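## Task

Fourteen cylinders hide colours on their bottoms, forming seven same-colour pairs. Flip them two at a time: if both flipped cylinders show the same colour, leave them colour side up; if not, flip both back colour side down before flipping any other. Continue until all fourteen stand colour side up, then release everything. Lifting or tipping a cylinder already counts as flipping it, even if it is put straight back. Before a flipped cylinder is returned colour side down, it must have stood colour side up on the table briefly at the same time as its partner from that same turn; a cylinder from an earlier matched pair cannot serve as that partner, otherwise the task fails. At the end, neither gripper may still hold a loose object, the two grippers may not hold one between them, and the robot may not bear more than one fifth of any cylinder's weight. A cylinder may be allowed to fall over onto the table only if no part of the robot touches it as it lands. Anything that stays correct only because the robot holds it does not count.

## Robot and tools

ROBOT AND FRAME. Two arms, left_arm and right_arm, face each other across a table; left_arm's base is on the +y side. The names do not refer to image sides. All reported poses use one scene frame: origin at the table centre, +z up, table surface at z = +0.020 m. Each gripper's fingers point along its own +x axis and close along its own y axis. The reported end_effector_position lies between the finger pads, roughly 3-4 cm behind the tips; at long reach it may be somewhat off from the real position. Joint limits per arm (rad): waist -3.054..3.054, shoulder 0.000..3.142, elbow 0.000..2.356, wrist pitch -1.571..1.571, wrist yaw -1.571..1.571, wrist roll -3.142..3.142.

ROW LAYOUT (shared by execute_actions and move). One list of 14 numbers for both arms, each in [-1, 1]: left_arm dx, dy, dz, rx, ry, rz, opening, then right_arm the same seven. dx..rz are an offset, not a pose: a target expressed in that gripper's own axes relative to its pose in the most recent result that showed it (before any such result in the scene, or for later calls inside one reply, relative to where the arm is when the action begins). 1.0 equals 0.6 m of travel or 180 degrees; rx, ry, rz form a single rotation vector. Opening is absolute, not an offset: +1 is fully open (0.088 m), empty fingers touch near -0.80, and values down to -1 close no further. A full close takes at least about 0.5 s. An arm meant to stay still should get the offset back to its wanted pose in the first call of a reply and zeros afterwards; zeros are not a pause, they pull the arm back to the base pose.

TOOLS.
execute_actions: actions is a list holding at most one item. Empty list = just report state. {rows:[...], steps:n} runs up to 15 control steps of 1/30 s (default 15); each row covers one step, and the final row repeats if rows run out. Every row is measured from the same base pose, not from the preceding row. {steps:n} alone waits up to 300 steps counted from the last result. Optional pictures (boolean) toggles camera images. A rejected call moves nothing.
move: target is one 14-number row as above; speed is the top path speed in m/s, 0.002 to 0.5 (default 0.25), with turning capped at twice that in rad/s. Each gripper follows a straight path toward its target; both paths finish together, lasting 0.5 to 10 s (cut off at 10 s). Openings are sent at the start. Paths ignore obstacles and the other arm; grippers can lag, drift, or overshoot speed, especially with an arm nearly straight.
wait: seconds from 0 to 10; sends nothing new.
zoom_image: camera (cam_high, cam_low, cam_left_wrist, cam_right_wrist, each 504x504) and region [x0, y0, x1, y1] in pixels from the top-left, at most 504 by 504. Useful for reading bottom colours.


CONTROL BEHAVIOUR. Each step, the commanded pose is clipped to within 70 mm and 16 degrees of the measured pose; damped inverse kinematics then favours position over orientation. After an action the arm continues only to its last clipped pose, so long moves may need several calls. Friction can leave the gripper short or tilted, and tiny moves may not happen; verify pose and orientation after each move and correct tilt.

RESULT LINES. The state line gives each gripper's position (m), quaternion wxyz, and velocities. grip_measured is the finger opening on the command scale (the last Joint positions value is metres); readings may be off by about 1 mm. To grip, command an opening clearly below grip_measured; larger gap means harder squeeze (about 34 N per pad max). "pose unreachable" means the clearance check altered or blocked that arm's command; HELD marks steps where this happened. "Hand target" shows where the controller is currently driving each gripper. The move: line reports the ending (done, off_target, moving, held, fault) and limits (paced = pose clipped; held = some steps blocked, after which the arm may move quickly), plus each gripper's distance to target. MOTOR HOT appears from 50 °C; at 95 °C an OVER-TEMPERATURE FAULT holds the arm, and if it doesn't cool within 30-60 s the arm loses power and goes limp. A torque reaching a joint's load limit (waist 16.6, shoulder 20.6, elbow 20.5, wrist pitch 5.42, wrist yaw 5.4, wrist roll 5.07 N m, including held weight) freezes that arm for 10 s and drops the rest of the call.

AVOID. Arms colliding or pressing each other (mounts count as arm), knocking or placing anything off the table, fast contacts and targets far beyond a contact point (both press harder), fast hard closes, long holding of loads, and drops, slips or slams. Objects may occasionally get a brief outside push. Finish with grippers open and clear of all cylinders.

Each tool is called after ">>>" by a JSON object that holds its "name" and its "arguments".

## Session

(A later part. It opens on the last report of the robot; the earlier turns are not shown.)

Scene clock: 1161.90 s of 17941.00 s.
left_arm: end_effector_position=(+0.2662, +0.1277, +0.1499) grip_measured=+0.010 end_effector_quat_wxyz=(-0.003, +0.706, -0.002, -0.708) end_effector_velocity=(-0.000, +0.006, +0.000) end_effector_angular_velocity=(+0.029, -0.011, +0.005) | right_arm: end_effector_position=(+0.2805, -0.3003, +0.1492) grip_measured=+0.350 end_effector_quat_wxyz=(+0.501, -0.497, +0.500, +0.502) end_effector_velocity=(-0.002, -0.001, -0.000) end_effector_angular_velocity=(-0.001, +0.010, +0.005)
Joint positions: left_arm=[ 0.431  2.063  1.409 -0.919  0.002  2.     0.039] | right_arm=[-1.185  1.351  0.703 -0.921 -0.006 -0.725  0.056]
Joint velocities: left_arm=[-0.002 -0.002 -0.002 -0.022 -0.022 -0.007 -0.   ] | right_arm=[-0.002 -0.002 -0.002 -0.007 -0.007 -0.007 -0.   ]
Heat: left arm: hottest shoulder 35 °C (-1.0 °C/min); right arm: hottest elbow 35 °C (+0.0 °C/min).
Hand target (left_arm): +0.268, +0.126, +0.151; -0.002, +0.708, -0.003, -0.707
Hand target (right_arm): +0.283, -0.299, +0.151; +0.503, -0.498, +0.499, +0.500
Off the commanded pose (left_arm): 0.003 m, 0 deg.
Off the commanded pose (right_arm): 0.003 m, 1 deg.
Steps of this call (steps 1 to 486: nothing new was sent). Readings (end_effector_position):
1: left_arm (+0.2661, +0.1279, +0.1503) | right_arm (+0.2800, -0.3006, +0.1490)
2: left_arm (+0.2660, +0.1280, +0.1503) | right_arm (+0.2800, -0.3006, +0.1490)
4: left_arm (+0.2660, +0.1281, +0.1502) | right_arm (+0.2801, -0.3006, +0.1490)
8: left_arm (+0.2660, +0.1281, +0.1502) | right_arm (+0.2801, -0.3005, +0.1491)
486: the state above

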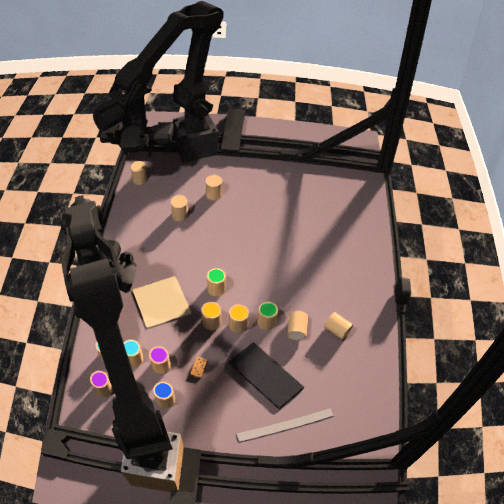

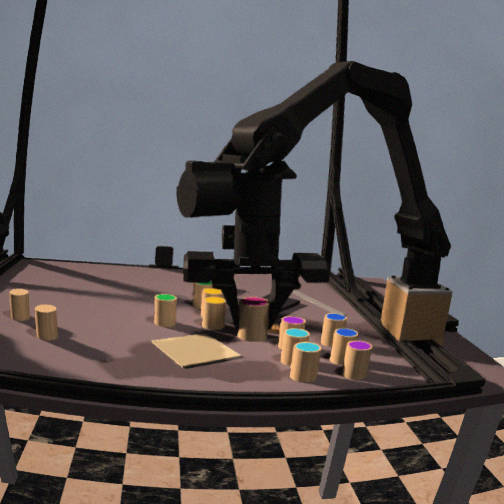

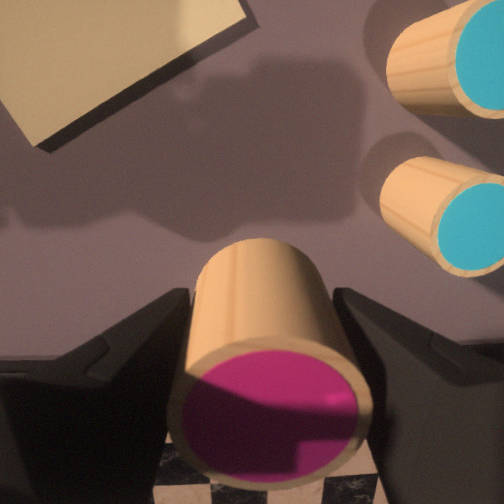

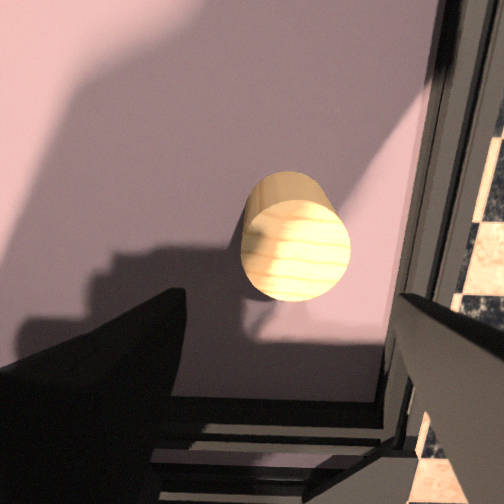

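>>> {"name": "move", "arguments": {"target": [0.128,0.003,0,0,0,0,-0.3,0.135,-0.008,-0.001,0,0,0,0.3], "speed": 0.08}}

Scene clock: 1168.53 s of 17941.00 s.
left_arm: end_effector_position=(+0.2682, +0.1237, +0.0776) grip_measured=+0.010 end_effector_quat_wxyz=(+0.001, +0.708, -0.006, -0.706) end_effector_velocity=(-0.000, +0.001, -0.001) end_effector_angular_velocity=(+0.001, -0.008, +0.005) | right_arm: end_effector_position=(+0.2876, -0.2979, +0.0713) grip_measured=+0.300 end_effector_quat_wxyz=(+0.506, -0.497, +0.495, +0.502) end_effector_velocity=(-0.003, -0.002, -0.002) end_effector_angular_velocity=(-0.008, +0.017, +0.005)
Joint positions: left_arm=[ 0.432  2.208  1.315 -0.667  0.002  2.     0.039] | right_arm=[-1.203  1.59   0.531 -0.496 -0.006 -0.743  0.054]
Joint velocities: left_arm=[-0.002 -0.002 -0.007  0.007 -0.007 -0.007 -0.   ] | right_arm=[-0.002  0.007 -0.002 -0.007 -0.007 -0.007 -0.   ]
Heat: left arm: hottest shoulder 36 °C (+0.0 °C/min); right arm: hottest elbow 35 °C (-1.0 °C/min).
Hand target (left_arm): +0.266, +0.126, +0.073; -0.003, +0.706, -0.002, -0.708
Hand target (right_arm): +0.285, -0.301, +0.068; +0.502, -0.497, +0.500, +0.501
Off the commanded pose (left_arm): 0.006 m, 1 deg.
Off the commanded pose (right_arm): 0.005 m, 1 deg.
move: done

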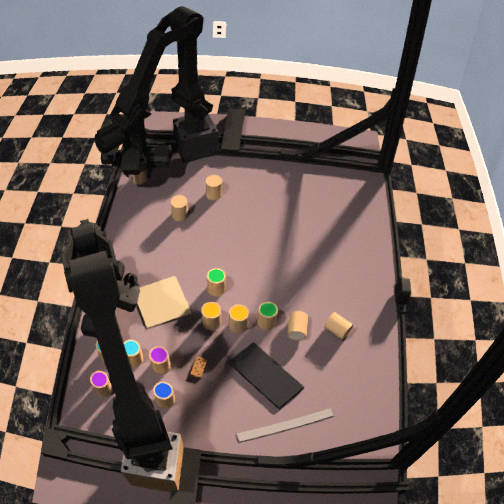

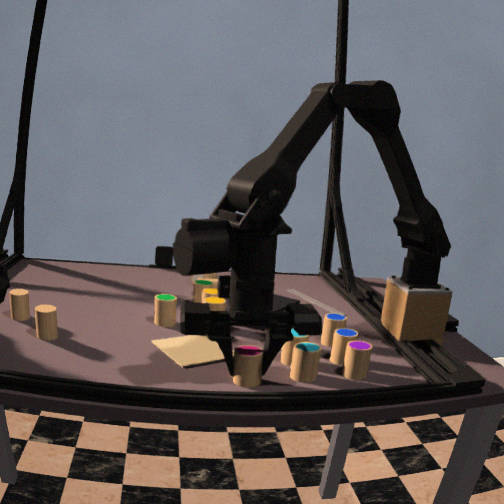

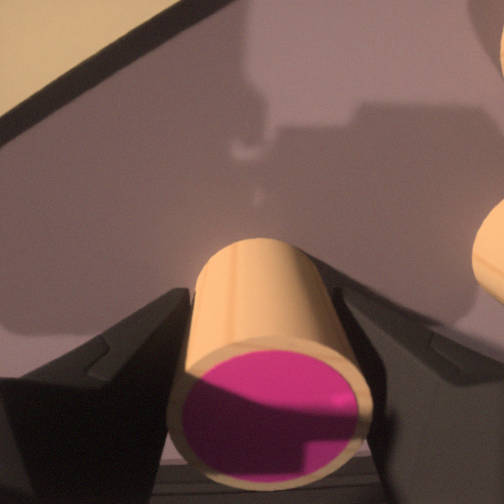

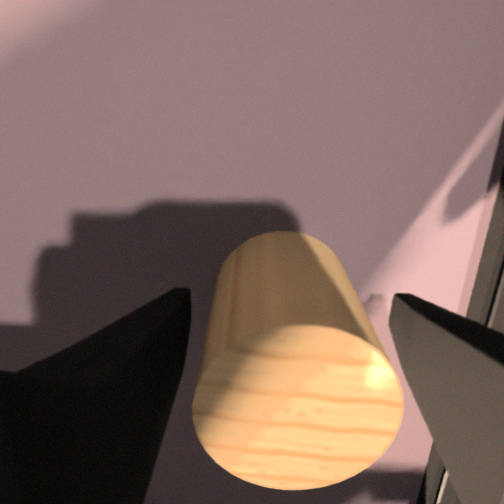

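>>> {"name": "execute_actions", "arguments": {"actions": [{"rows":[[0.003,0,0,0,0,0,0.35,0,0,0,0,0,0,-0.3]],"steps":11}], "pictures": false}}

>>> {"name": "move", "arguments": {"target": [-0.13,0,0,0,0,0,0.35,-0.13,0,0,0,0,0,-0.3], "speed": 0.2}}

>>> {"name": "move", "arguments": {"target": [-0.252,0.123,0.237,0,0,0.505,0.5,-0.265,0.258,0.392,0,-0.511,0,-0.3], "speed": 0.4}}

Scene clock: 1179.10 s of 17941.00 s.
left_arm: end_effector_position=(+0.2681, +0.1235, +0.0770) grip_measured=+0.339 end_effector_quat_wxyz=(+0.002, +0.708, -0.006, -0.706) end_effector_velocity=(-0.002, +0.005, +0.000) end_effector_angular_velocity=(+0.023, +0.002, -0.010) | right_arm: end_effector_position=(+0.2870, -0.2986, +0.0707) grip_measured=-0.001 end_effector_quat_wxyz=(+0.505, -0.497, +0.496, +0.502) end_effector_velocity=(-0.003, -0.003, -0.001) end_effector_angular_velocity=(-0.004, +0.013, +0.020)
Joint positions: left_arm=[ 0.431  2.209  1.314 -0.664  0.002  2.     0.056] | right_arm=[-1.203  1.592  0.53  -0.496 -0.006 -0.744  0.039]
Joint velocities: left_arm=[-0.002 -0.002 -0.002 -0.022 -0.007  0.007  0.006] | right_arm=[-0.002 -0.002 -0.007 -0.007 -0.007 -0.022 -0.   ]
Heat: left arm: hottest shoulder 36 °C (+1.0 °C/min); right arm: hottest elbow 34 °C (-1.0 °C/min).
Hand target (left_arm): +0.268, +0.124, +0.076; +0.001, +0.708, -0.006, -0.706
Hand target (right_arm): +0.287, -0.298, +0.071; +0.506, -0.497, +0.495, +0.502
Off the commanded pose (left_arm): 0.001 m, 0 deg.
Off the commanded pose (right_arm): 0.001 m, 0 deg.
Steps of this call (steps 1 to 306: nothing new was sent; steps 307 to 317: all 11 steps of this action). Readings (end_effector_position):
307: left_arm (+0.2679, +0.1240, +0.0770) | right_arm (+0.2873, -0.2983, +0.0707)
308: left_arm (+0.2679, +0.1239, +0.0770) | right_arm (+0.2873, -0.2983, +0.0707)
310: left_arm (+0.2681, +0.1235, +0.0770) | right_arm (+0.2870, -0.2986, +0.0707)
314: left_arm (+0.2681, +0.1235, +0.0770) | right_arm (+0.2870, -0.2986, +0.0707)
317: the state above

Scene clock: 1180.23 s of 17941.00 s.
left_arm: end_effector_position=(+0.2665, +0.1272, +0.1497) grip_measured=+0.350 end_effector_quat_wxyz=(-0.003, +0.706, -0.001, -0.708) end_effector_velocity=(-0.005, +0.002, +0.001) end_effector_angular_velocity=(+0.013, +0.014, +0.000) | right_arm: end_effector_position=(+0.2833, -0.3025, +0.1435) grip_measured=-0.001 end_effector_quat_wxyz=(+0.497, -0.497, +0.504, +0.501) end_effector_velocity=(-0.004, +0.000, +0.002) end_effector_angular_velocity=(+0.006, +0.024, -0.010)
Joint positions: left_arm=[ 0.431  2.066  1.414 -0.922  0.002  2.     0.056] | right_arm=[-1.203  1.374  0.696 -0.903 -0.006 -0.744  0.039]
Joint velocities: left_arm=[-0.007 -0.002  0.002 -0.022  0.007 -0.007 -0.   ] | right_arm=[-0.002 -0.002  0.007 -0.022 -0.022  0.007 -0.   ]
Heat: left arm: hottest shoulder 36 °C (+1.0 °C/min); right arm: hottest elbow 34 °C (-1.0 °C/min).
Hand target (left_arm): +0.268, +0.124, +0.155; +0.002, +0.708, -0.006, -0.706
Hand target (right_arm): +0.286, -0.299, +0.149; +0.505, -0.497, +0.496, +0.502
Off the commanded pose (left_arm): 0.006 m, 1 deg.
Off the commanded pose (right_arm): 0.007 m, 1 deg.
move: done

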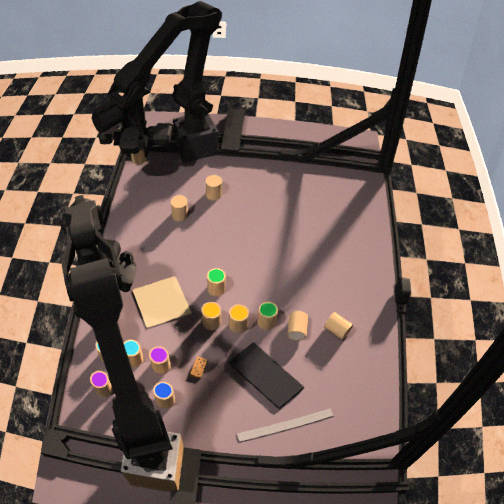

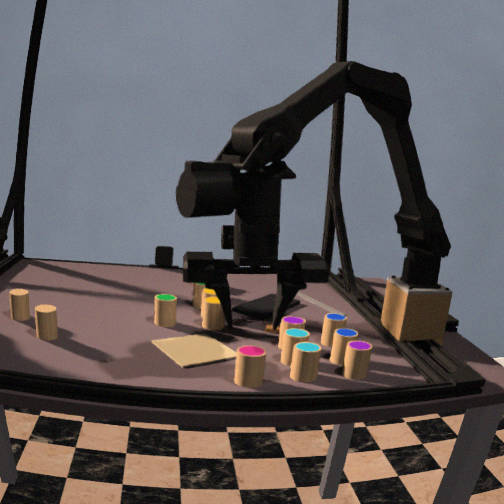

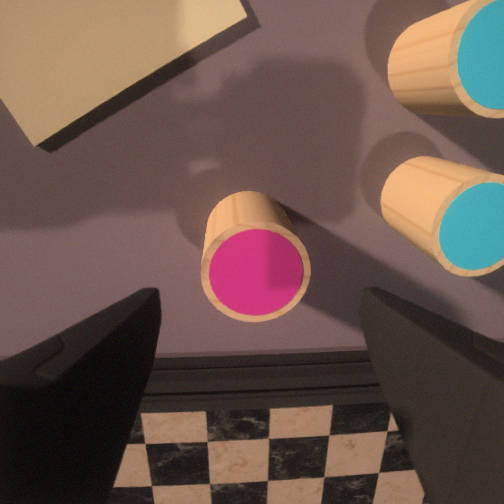

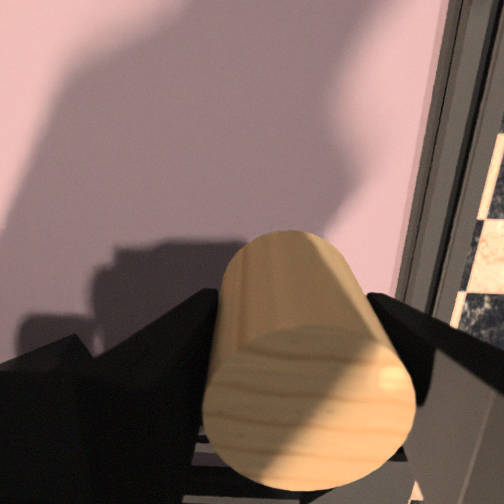

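Scene clock: 1182.83 s of 17941.00 s.
left_arm: end_effector_position=(+0.1244, +0.0528, +0.3063) grip_measured=+0.500 end_effector_quat_wxyz=(+0.504, +0.491, -0.506, -0.499) end_effector_velocity=(+0.000, +0.000, +0.003) end_effector_angular_velocity=(-0.017, +0.007, +0.005) | right_arm: end_effector_position=(+0.1294, -0.0699, +0.3005) grip_measured=-0.001 end_effector_quat_wxyz=(+0.703, +0.015, -0.001, +0.711) end_effector_velocity=(-0.000, +0.000, -0.002) end_effector_angular_velocity=(-0.002, +0.007, +0.005)
Joint positions: left_arm=[0.059 1.66  0.515 1.166 0.06  1.564 0.063] | right_arm=[-0.366  1.407  0.403  1.026  0.08   0.018  0.039]
Joint velocities: left_arm=[-0.002  0.002 -0.002  0.022 -0.007 -0.007 -0.   ] | right_arm=[-0.002  0.007 -0.002  0.007 -0.007  0.007  0.   ]
Heat: left arm: hottest shoulder 36 °C (+1.0 °C/min); right arm: hottest elbow 34 °C (-1.0 °C/min).
Hand target (left_arm): +0.124, +0.054, +0.302; +0.503, +0.492, -0.503, -0.502
Hand target (right_arm): +0.129, -0.068, +0.303; +0.703, +0.017, -0.004, +0.711
Off the commanded pose (left_arm): 0.005 m, 1 deg.
Off the commanded pose (right_arm): 0.005 m, 1 deg.
move: done

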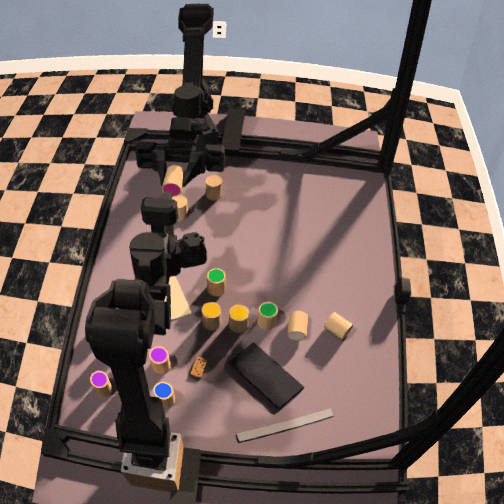

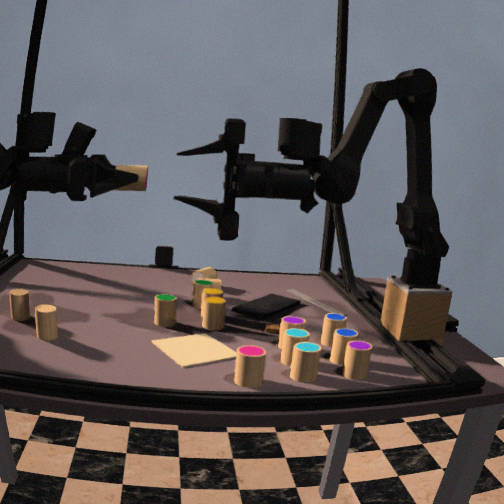

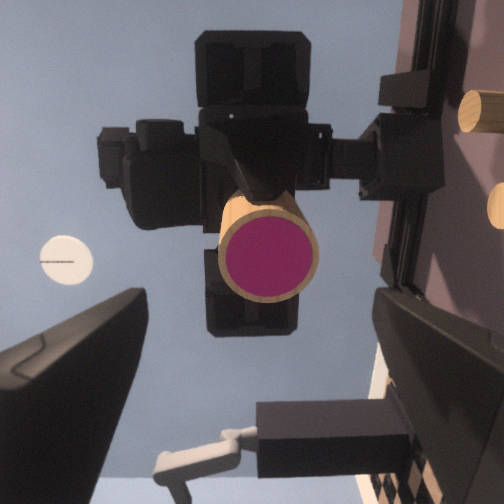

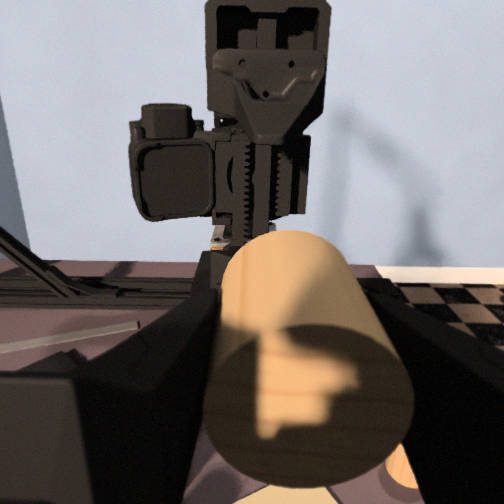

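>>> {"name": "move", "arguments": {"target": [0.146,-0.005,0,0,0,0,0.5,0,0,0,0,0,0,-0.3], "speed": 0.15}}

>>> {"name": "execute_actions", "arguments": {"actions": [{"rows":[[0,0,0,0,0,0,-0.3,0,0,0,0,0,0,-0.3]],"steps":11}], "pictures": false}}

>>> {"name": "move", "arguments": {"target": [-0.06,0,0,0,0,0,-0.3,-0.06,0,0,0,0,0,0.5], "speed": 0.1}}

>>> {"name": "move", "arguments": {"target": [-0.227,-0.247,-0.145,0,0,-0.499,-0.3,-0.14,-0.036,-0.242,0,0.511,0,0.4], "speed": 0.4}}

Scene clock: 1191.77 s of 17941.00 s.
left_arm: end_effector_position=(+0.1246, -0.0318, +0.3039) grip_measured=+0.500 end_effector_quat_wxyz=(+0.504, +0.491, -0.506, -0.499) end_effector_velocity=(-0.002, -0.001, -0.005) end_effector_angular_velocity=(+0.022, +0.008, -0.010) | right_arm: end_effector_position=(+0.1293, -0.0697, +0.3001) grip_measured=-0.001 end_effector_quat_wxyz=(+0.703, +0.014, -0.000, +0.711) end_effector_velocity=(-0.002, +0.000, +0.000) end_effector_angular_velocity=(-0.002, -0.008, +0.010)
Joint positions: left_arm=[0.047 1.926 0.866 1.079 0.048 1.564 0.064] | right_arm=[-0.365  1.408  0.404  1.025  0.08   0.018  0.039]
Joint velocities: left_arm=[-0.002  0.002  0.002 -0.022  0.007 -0.007 -0.   ] | right_arm=[ 0.002 -0.002  0.002 -0.007 -0.007 -0.007  0.   ]
Heat: left arm: hottest shoulder 35 °C (+1.0 °C/min); right arm: hottest elbow 35 °C (+0.0 °C/min).
Hand target (left_arm): +0.124, -0.035, +0.305; +0.504, +0.490, -0.507, -0.499
Hand target (right_arm): +0.129, -0.070, +0.300; +0.703, +0.015, -0.001, +0.711
Off the commanded pose (left_arm): 0.003 m, 0 deg.
Off the commanded pose (right_arm): 0.001 m, 0 deg.
move: done

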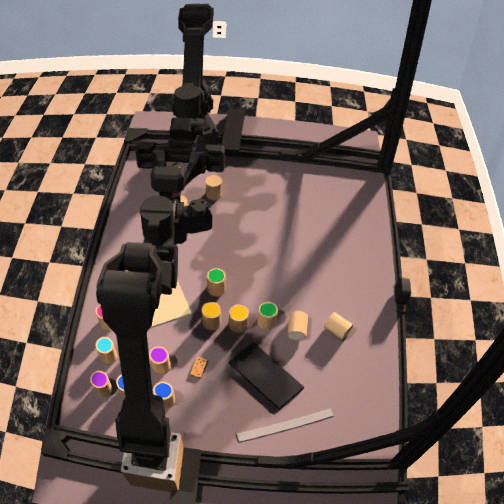

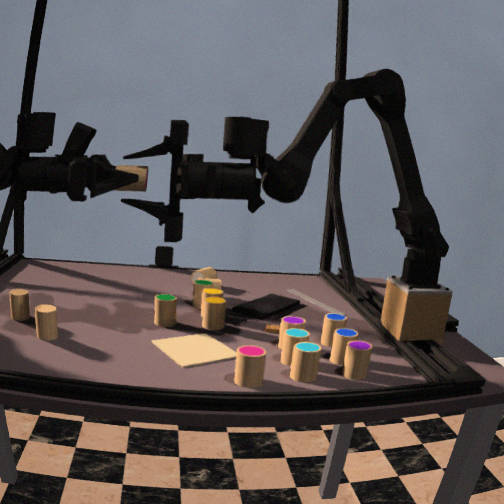

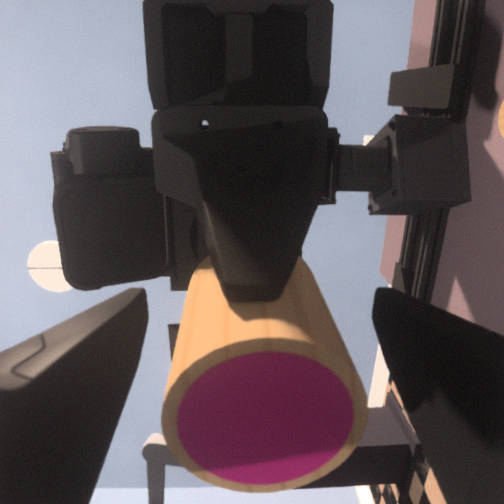

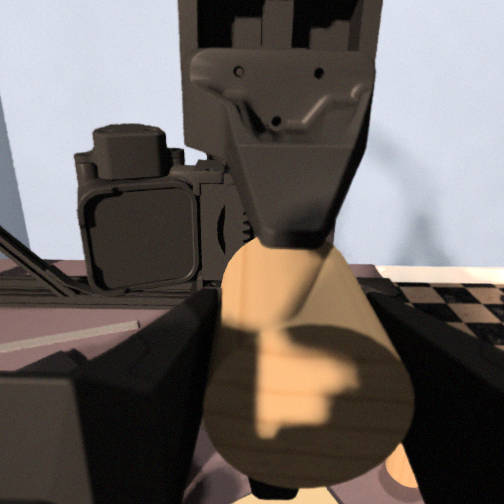

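Scene clock: 1192.13 s of 17941.00 s.
left_arm: end_effector_position=(+0.1246, -0.0318, +0.3041) grip_measured=+0.014 end_effector_quat_wxyz=(+0.504, +0.491, -0.506, -0.499) end_effector_velocity=(-0.000, +0.001, +0.002) end_effector_angular_velocity=(-0.007, +0.007, +0.005) | right_arm: end_effector_position=(+0.1293, -0.0696, +0.2997) grip_measured=-0.001 end_effector_quat_wxyz=(+0.703, +0.013, +0.000, +0.711) end_effector_velocity=(-0.002, -0.001, -0.007) end_effector_angular_velocity=(-0.027, +0.004, +0.020)
Joint positions: left_arm=[0.047 1.926 0.866 1.08  0.048 1.564 0.04 ] | right_arm=[-0.365  1.408  0.404  1.023  0.08   0.018  0.039]
Joint velocities: left_arm=[-0.002 -0.002 -0.002  0.007 -0.007 -0.007 -0.   ] | right_arm=[-0.002 -0.002 -0.007 -0.022 -0.022  0.007 -0.   ]
Heat: left arm: hottest shoulder 35 °C (+1.0 °C/min); right arm: hottest elbow 35 °C (+0.0 °C/min).
Hand target (left_arm): +0.125, -0.032, +0.304; +0.504, +0.491, -0.506, -0.499
Hand target (right_arm): +0.129, -0.070, +0.300; +0.703, +0.014, -0.000, +0.711
Off the commanded pose (left_arm): 0.000 m, 0 deg.
Off the commanded pose (right_arm): 0.000 m, 0 deg.
Steps of this call (steps 1 to 11: all 11 steps of this action). Readings (end_effector_position):
1: left_arm (+0.1246, -0.0318, +0.3039) | right_arm (+0.1293, -0.0697, +0.3001)
2: left_arm (+0.1246, -0.0318, +0.3039) | right_arm (+0.1293, -0.0697, +0.3001)
4: left_arm (+0.1246, -0.0318, +0.3042) | right_arm (+0.1293, -0.0696, +0.2997)
8: left_arm (+0.1246, -0.0318, +0.3041) | right_arm (+0.1293, -0.0696, +0.2997)
11: the state above

Scene clock: 1193.17 s of 17941.00 s.
left_arm: end_effector_position=(+0.1241, +0.0017, +0.2988) grip_measured=+0.013 end_effector_quat_wxyz=(+0.501, +0.494, -0.503, -0.502) end_effector_velocity=(-0.002, +0.003, -0.003) end_effector_angular_velocity=(+0.012, +0.008, -0.010) | right_arm: end_effector_position=(+0.1295, -0.1028, +0.3006) grip_measured=+0.500 end_effector_quat_wxyz=(+0.703, +0.014, -0.000, +0.711) end_effector_velocity=(-0.002, -0.003, -0.002) end_effector_angular_velocity=(-0.012, +0.006, +0.020)
Joint positions: left_arm=[0.05  1.838 0.718 1.127 0.051 1.564 0.04 ] | right_arm=[-0.352  1.239  0.295  0.966  0.093  0.018  0.063]
Joint velocities: left_arm=[-0.002 -0.007 -0.012 -0.007  0.007 -0.007 -0.   ] | right_arm=[-0.002 -0.017 -0.007 -0.022 -0.022  0.007 -0.   ]
Heat: left arm: hottest shoulder 35 °C (+1.0 °C/min); right arm: hottest elbow 35 °C (-1.0 °C/min).
Hand target (left_arm): +0.125, +0.004, +0.304; +0.504, +0.491, -0.506, -0.499
Hand target (right_arm): +0.129, -0.106, +0.299; +0.703, +0.014, +0.000, +0.711
Off the commanded pose (left_arm): 0.005 m, 1 deg.
Off the commanded pose (right_arm): 0.003 m, 0 deg.
move: done

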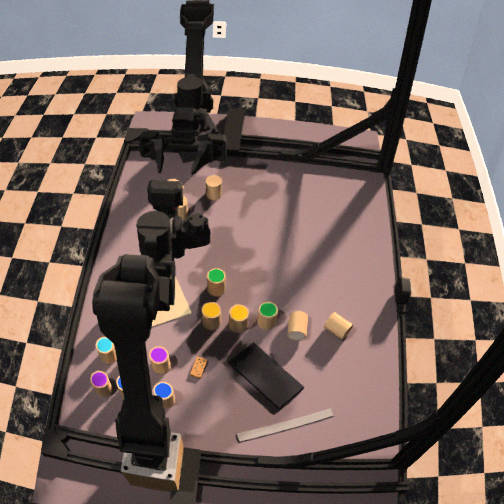

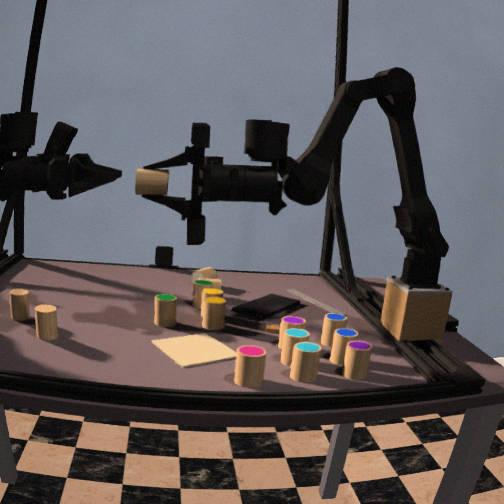

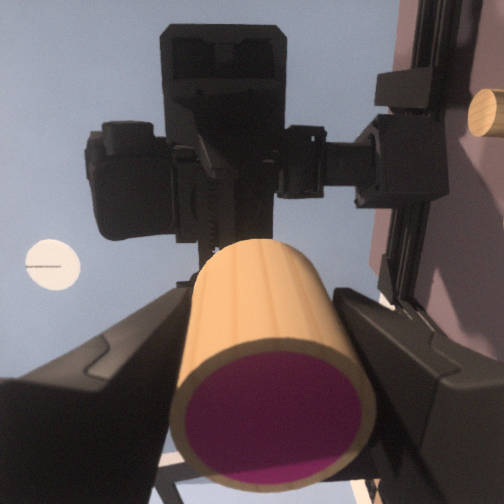

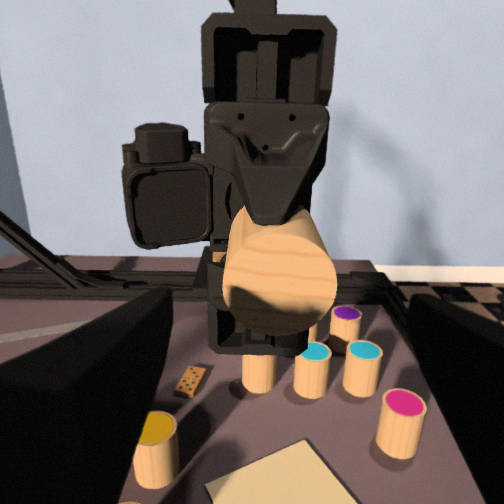

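Scene clock: 1195.63 s of 17941.00 s.
left_arm: end_effector_position=(+0.2101, +0.1385, +0.1483) grip_measured=+0.011 end_effector_quat_wxyz=(+0.001, +0.705, -0.006, -0.710) end_effector_velocity=(+0.004, -0.005, +0.006) end_effector_angular_velocity=(-0.010, -0.026, +0.005) | right_arm: end_effector_position=(+0.1493, -0.1864, +0.1526) grip_measured=+0.400 end_effector_quat_wxyz=(+0.492, -0.499, +0.507, +0.502) end_effector_velocity=(-0.000, -0.001, +0.002) end_effector_angular_velocity=(-0.012, +0.007, +0.005)
Joint positions: left_arm=[ 0.299  1.957  1.244 -0.851  0.009  1.867  0.04 ] | right_arm=[-0.458  1.616  0.957 -0.924 -0.018 -0.001  0.059]
Joint velocities: left_arm=[-0.002 -0.002  0.022 -0.007 -0.022 -0.007 -0.   ] | right_arm=[-0.002  0.002  0.012 -0.022 -0.007 -0.007 -0.   ]
Heat: left arm: hottest shoulder 35 °C (+1.0 °C/min); right arm: hottest elbow 35 °C (-1.0 °C/min).
Hand target (left_arm): +0.212, +0.136, +0.149; +0.002, +0.706, -0.006, -0.708
Hand target (right_arm): +0.149, -0.183, +0.153; +0.491, -0.498, +0.509, +0.502
Off the commanded pose (left_arm): 0.003 m, 0 deg.
Off the commanded pose (right_arm): 0.003 m, 1 deg.
move: done

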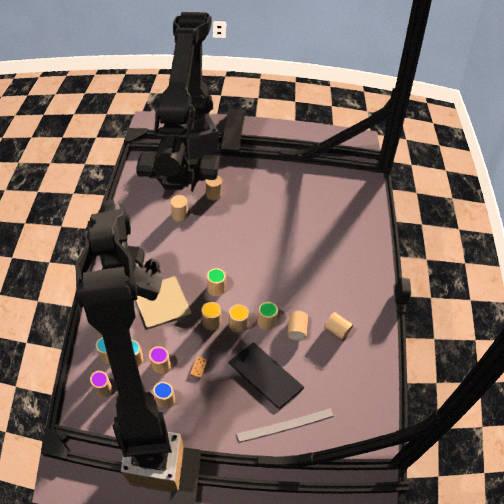

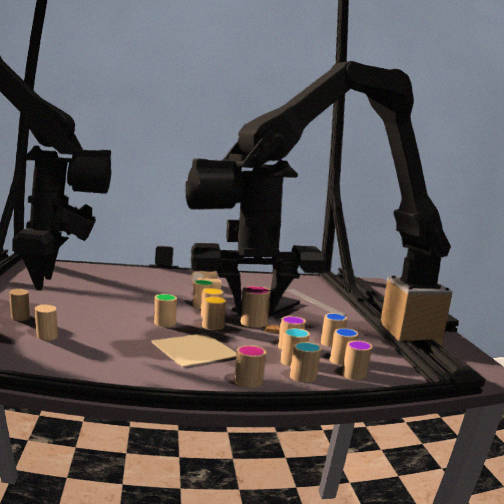

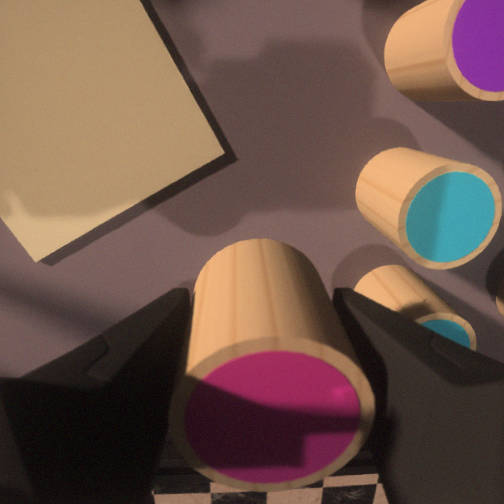

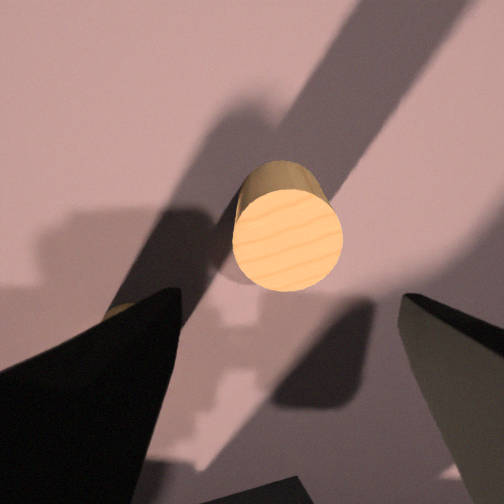

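>>> {"name": "move", "arguments": {"target": [0.127,0.002,0,0,0,0,-0.3,0.138,-0.004,0.003,0,0,0,0.4], "speed": 0.08}}

>>> {"name": "execute_actions", "arguments": {"actions": [{"rows":[[0.003,0,0,0,0,0,0.25,0,0,0,0,0,0,0.4]],"steps":10}], "pictures": false}}

>>> {"name": "move", "arguments": {"target": [-0.13,0,0,0,0,0,0.25,0,0,0,0,0,0,0.4], "speed": 0.2}}

Scene clock: 1202.07 s of 17941.00 s.
left_arm: end_effector_position=(+0.2116, +0.1343, +0.0756) grip_measured=+0.009 end_effector_quat_wxyz=(+0.005, +0.706, -0.009, -0.708) end_effector_velocity=(-0.000, +0.002, +0.000) end_effector_angular_velocity=(+0.009, -0.004, +0.020) | right_arm: end_effector_position=(+0.1502, -0.1821, +0.0737) grip_measured=+0.400 end_effector_quat_wxyz=(+0.496, -0.495, +0.504, +0.505) end_effector_velocity=(+0.001, -0.001, -0.000) end_effector_angular_velocity=(-0.007, +0.007, +0.015)
Joint positions: left_arm=[ 0.299  2.121  1.151 -0.583  0.009  1.867  0.039] | right_arm=[-0.461  1.806  0.801 -0.563 -0.018 -0.005  0.059]
Joint velocities: left_arm=[-0.002 -0.002 -0.002 -0.007 -0.007 -0.022 -0.   ] | right_arm=[-0.007  0.002  0.002 -0.007 -0.007 -0.022 -0.   ]
Heat: left arm: hottest shoulder 35 °C (+1.0 °C/min); right arm: hottest elbow 35 °C (-2.0 °C/min).
Hand target (left_arm): +0.210, +0.137, +0.072; +0.001, +0.705, -0.005, -0.710
Hand target (right_arm): +0.151, -0.186, +0.070; +0.492, -0.499, +0.507, +0.501
Off the commanded pose (left_arm): 0.005 m, 1 deg.
Off the commanded pose (right_arm): 0.005 m, 1 deg.
move: done

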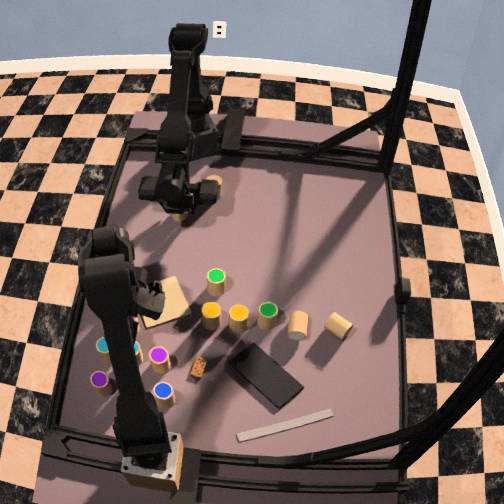

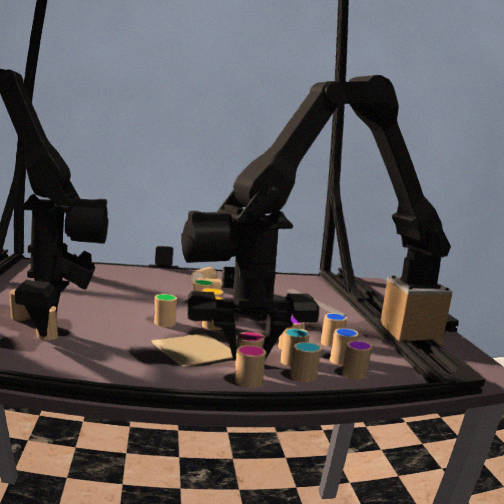

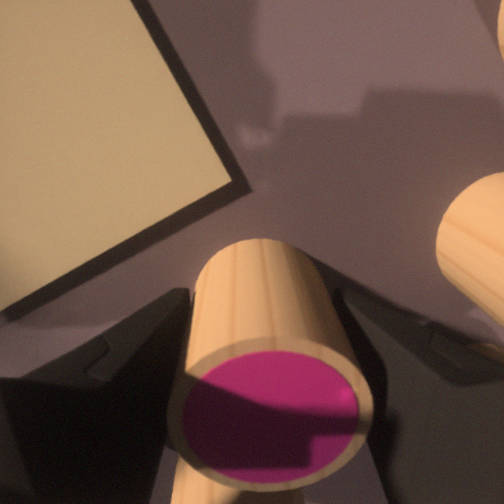

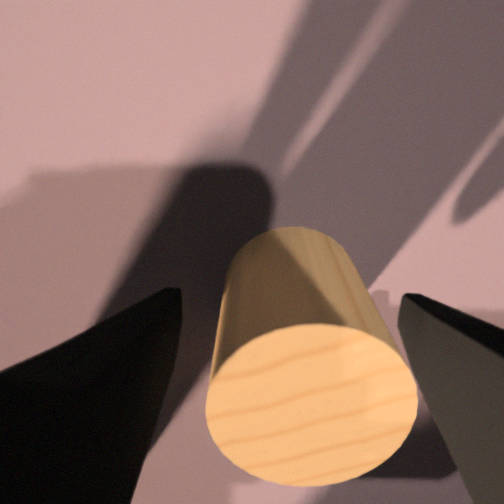

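Scene clock: 1202.40 s of 17941.00 s.
left_arm: end_effector_position=(+0.2119, +0.1336, +0.0756) grip_measured=+0.236 end_effector_quat_wxyz=(+0.006, +0.706, -0.010, -0.708) end_effector_velocity=(-0.001, +0.005, +0.000) end_effector_angular_velocity=(+0.023, -0.001, +0.005) | right_arm: end_effector_position=(+0.1502, -0.1821, +0.0737) grip_measured=+0.400 end_effector_quat_wxyz=(+0.496, -0.495, +0.504, +0.505) end_effector_velocity=(-0.000, -0.005, -0.002) end_effector_angular_velocity=(-0.017, +0.007, +0.005)
Joint positions: left_arm=[ 0.299  2.121  1.151 -0.58   0.009  1.867  0.051] | right_arm=[-0.461  1.806  0.801 -0.563 -0.018 -0.005  0.059]
Joint velocities: left_arm=[-0.002 -0.002 -0.002 -0.022 -0.007 -0.007  0.007] | right_arm=[-0.002  0.002 -0.007 -0.007 -0.007 -0.007 -0.   ]
Heat: left arm: hottest shoulder 35 °C (+1.0 °C/min); right arm: hottest elbow 35 °C (-2.0 °C/min).
Hand target (left_arm): +0.212, +0.134, +0.074; +0.005, +0.706, -0.009, -0.708
Hand target (right_arm): +0.150, -0.182, +0.074; +0.496, -0.495, +0.504, +0.505
Off the commanded pose (left_arm): 0.002 m, 0 deg.
Off the commanded pose (right_arm): 0.000 m, 0 deg.
Steps of this call (steps 1 to 10: all 10 steps of this action). Readings (end_effector_position):
1: left_arm (+0.2116, +0.1343, +0.0756) | right_arm (+0.1502, -0.1821, +0.0737)
2: left_arm (+0.2117, +0.1342, +0.0756) | right_arm (+0.1502, -0.1821, +0.0737)
4: left_arm (+0.2118, +0.1337, +0.0756) | right_arm (+0.1502, -0.1821, +0.0737)
8: left_arm (+0.2119, +0.1336, +0.0756) | right_arm (+0.1502, -0.1821, +0.0737)
10: the state above

Scene clock: 1203.50 s of 17941.00 s.
left_arm: end_effector_position=(+0.2104, +0.1385, +0.1484) grip_measured=+0.250 end_effector_quat_wxyz=(+0.001, +0.705, -0.004, -0.710) end_effector_velocity=(-0.000, +0.002, +0.000) end_effector_angular_velocity=(+0.009, -0.005, +0.005) | right_arm: end_effector_position=(+0.1502, -0.1821, +0.0737) grip_measured=+0.400 end_effector_quat_wxyz=(+0.496, -0.495, +0.504, +0.505) end_effector_velocity=(-0.000, -0.002, +0.000) end_effector_angular_velocity=(-0.007, +0.007, +0.005)
Joint positions: left_arm=[ 0.299  1.958  1.246 -0.854  0.009  1.867  0.051] | right_arm=[-0.461  1.806  0.801 -0.563 -0.018 -0.005  0.059]
Joint velocities: left_arm=[-0.002 -0.002 -0.002 -0.007 -0.007 -0.007  0.   ] | right_arm=[-0.002 -0.002 -0.002 -0.007 -0.007 -0.007 -0.   ]
Heat: left arm: hottest shoulder 35 °C (+1.0 °C/min); right arm: hottest elbow 35 °C (-2.0 °C/min).
Hand target (left_arm): +0.212, +0.135, +0.154; +0.006, +0.706, -0.010, -0.708
Hand target (right_arm): +0.150, -0.182, +0.074; +0.496, -0.495, +0.504, +0.505
Off the commanded pose (left_arm): 0.006 m, 1 deg.
Off the commanded pose (right_arm): 0.000 m, 0 deg.
move: done

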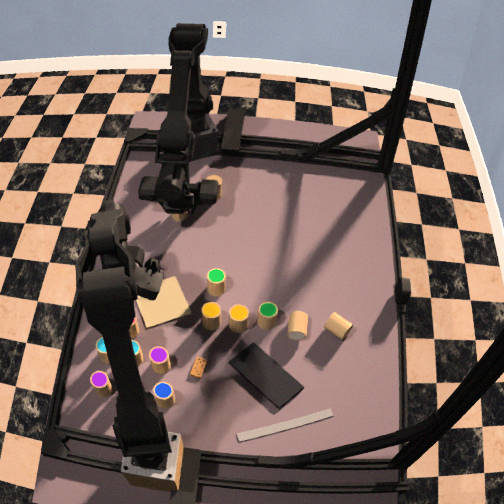

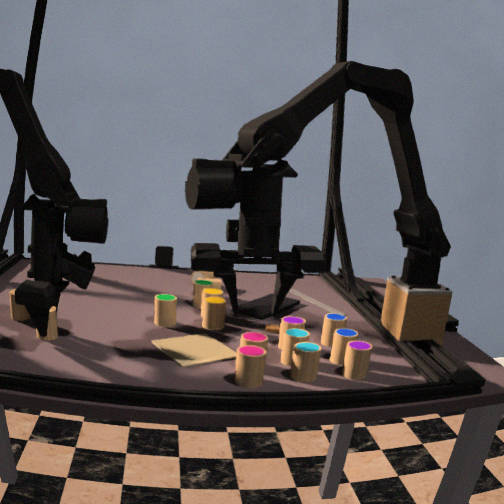

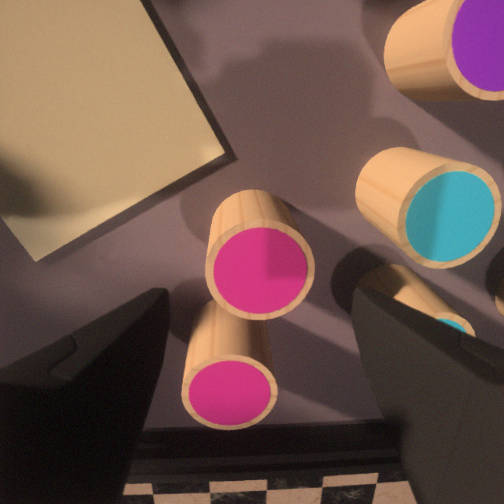

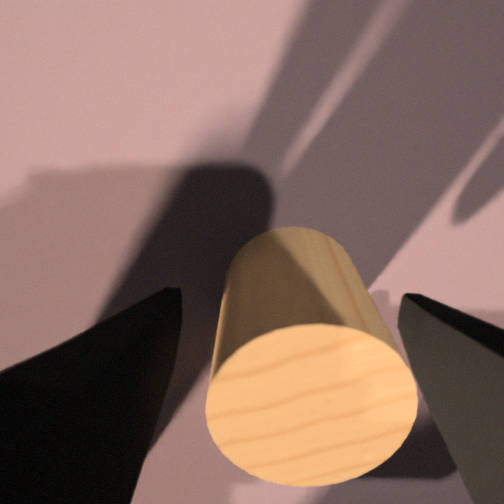

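>>> {"name": "execute_actions", "arguments": {"actions": [{"rows":[[0,0,0,0,0,0,0.5,0,0,0,0,0,0,-0.3]],"steps":11}], "pictures": false}}

>>> {"name": "move", "arguments": {"target": [-0.259,0.144,0.146,0,0,0.503,0.5,-0.377,0.041,0.195,0,-0.504,0,-0.3], "speed": 0.4}}

Scene clock: 1210.57 s of 17941.00 s.
left_arm: end_effector_position=(+0.2103, +0.1387, +0.1485) grip_measured=+0.495 end_effector_quat_wxyz=(+0.000, +0.705, -0.004, -0.710) end_effector_velocity=(-0.000, +0.002, +0.000) end_effector_angular_velocity=(+0.009, -0.005, +0.005) | right_arm: end_effector_position=(+0.1502, -0.1821, +0.0737) grip_measured=+0.001 end_effector_quat_wxyz=(+0.496, -0.495, +0.504, +0.505) end_effector_velocity=(+0.001, -0.002, +0.000) end_effector_angular_velocity=(-0.007, +0.007, +0.000)
Joint positions: left_arm=[ 0.299  1.958  1.247 -0.856  0.009  1.867  0.063] | right_arm=[-0.461  1.806  0.801 -0.564 -0.018 -0.005  0.039]
Joint velocities: left_arm=[-0.002 -0.002 -0.002 -0.007 -0.007 -0.007  0.002] | right_arm=[-0.007 -0.002 -0.002 -0.007 -0.007 -0.007 -0.   ]
Heat: left arm: hottest shoulder 36 °C (+1.0 °C/min); right arm: hottest elbow 35 °C (-1.0 °C/min).
Hand target (left_arm): +0.210, +0.139, +0.148; +0.000, +0.705, -0.004, -0.710
Hand target (right_arm): +0.150, -0.182, +0.074; +0.496, -0.495, +0.504, +0.505
Off the commanded pose (left_arm): 0.000 m, 0 deg.
Off the commanded pose (right_arm): 0.000 m, 0 deg.
Steps of this call (steps 1 to 90: nothing new was sent; then 3.70 s passed at rest; steps 91 to 101: all 11 steps of this action). Readings (end_effector_position):
91: left_arm (+0.2103, +0.1387, +0.1485) | right_arm (+0.1502, -0.1821, +0.0737)
92: left_arm (+0.2103, +0.1387, +0.1485) | right_arm (+0.1502, -0.1821, +0.0737)
94: left_arm (+0.2103, +0.1387, +0.1485) | right_arm (+0.1502, -0.1821, +0.0737)
98: left_arm (+0.2103, +0.1387, +0.1485) | right_arm (+0.1502, -0.1821, +0.0737)
101: the state above

Scene clock: 1213.33 s of 17941.00 s.
left_arm: end_effector_position=(+0.1236, +0.0527, +0.3101) grip_measured=+0.500 end_effector_quat_wxyz=(+0.506, +0.490, -0.506, -0.498) end_effector_velocity=(+0.000, -0.001, +0.002) end_effector_angular_velocity=(-0.007, +0.008, +0.014) | right_arm: end_effector_position=(+0.1277, -0.0654, +0.3047) grip_measured=+0.001 end_effector_quat_wxyz=(+0.702, +0.015, -0.001, +0.712) end_effector_velocity=(-0.000, -0.000, -0.000) end_effector_angular_velocity=(+0.003, -0.022, +0.004)
Joint positions: left_arm=[0.055 1.646 0.52  1.151 0.055 1.562 0.064] | right_arm=[-0.362  1.41   0.428  1.006  0.081  0.017  0.039]
Joint velocities: left_arm=[-0.007  0.002  0.002  0.007 -0.022 -0.007  0.   ] | right_arm=[-0.002  0.002 -0.002  0.007 -0.007 -0.022 -0.   ]
Heat: left arm: hottest shoulder 36 °C (+1.0 °C/min); right arm: hottest elbow 35 °C (+0.0 °C/min).
Hand target (left_arm): +0.123, +0.054, +0.306; +0.504, +0.491, -0.503, -0.501
Hand target (right_arm): +0.127, -0.066, +0.301; +0.702, +0.011, +0.000, +0.712
Off the commanded pose (left_arm): 0.005 m, 1 deg.
Off the commanded pose (right_arm): 0.005 m, 1 deg.
move: done

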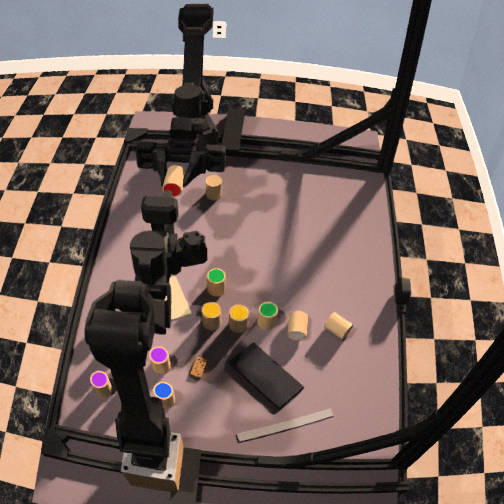

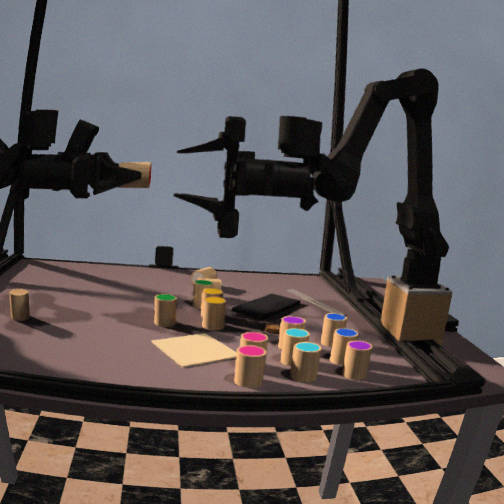

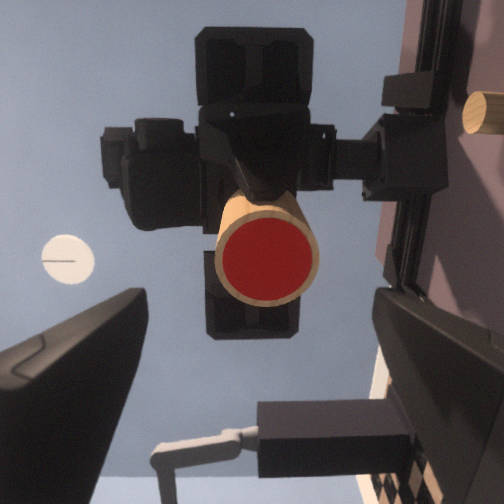

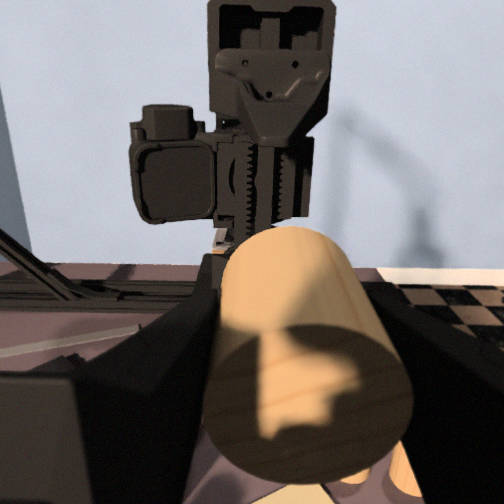

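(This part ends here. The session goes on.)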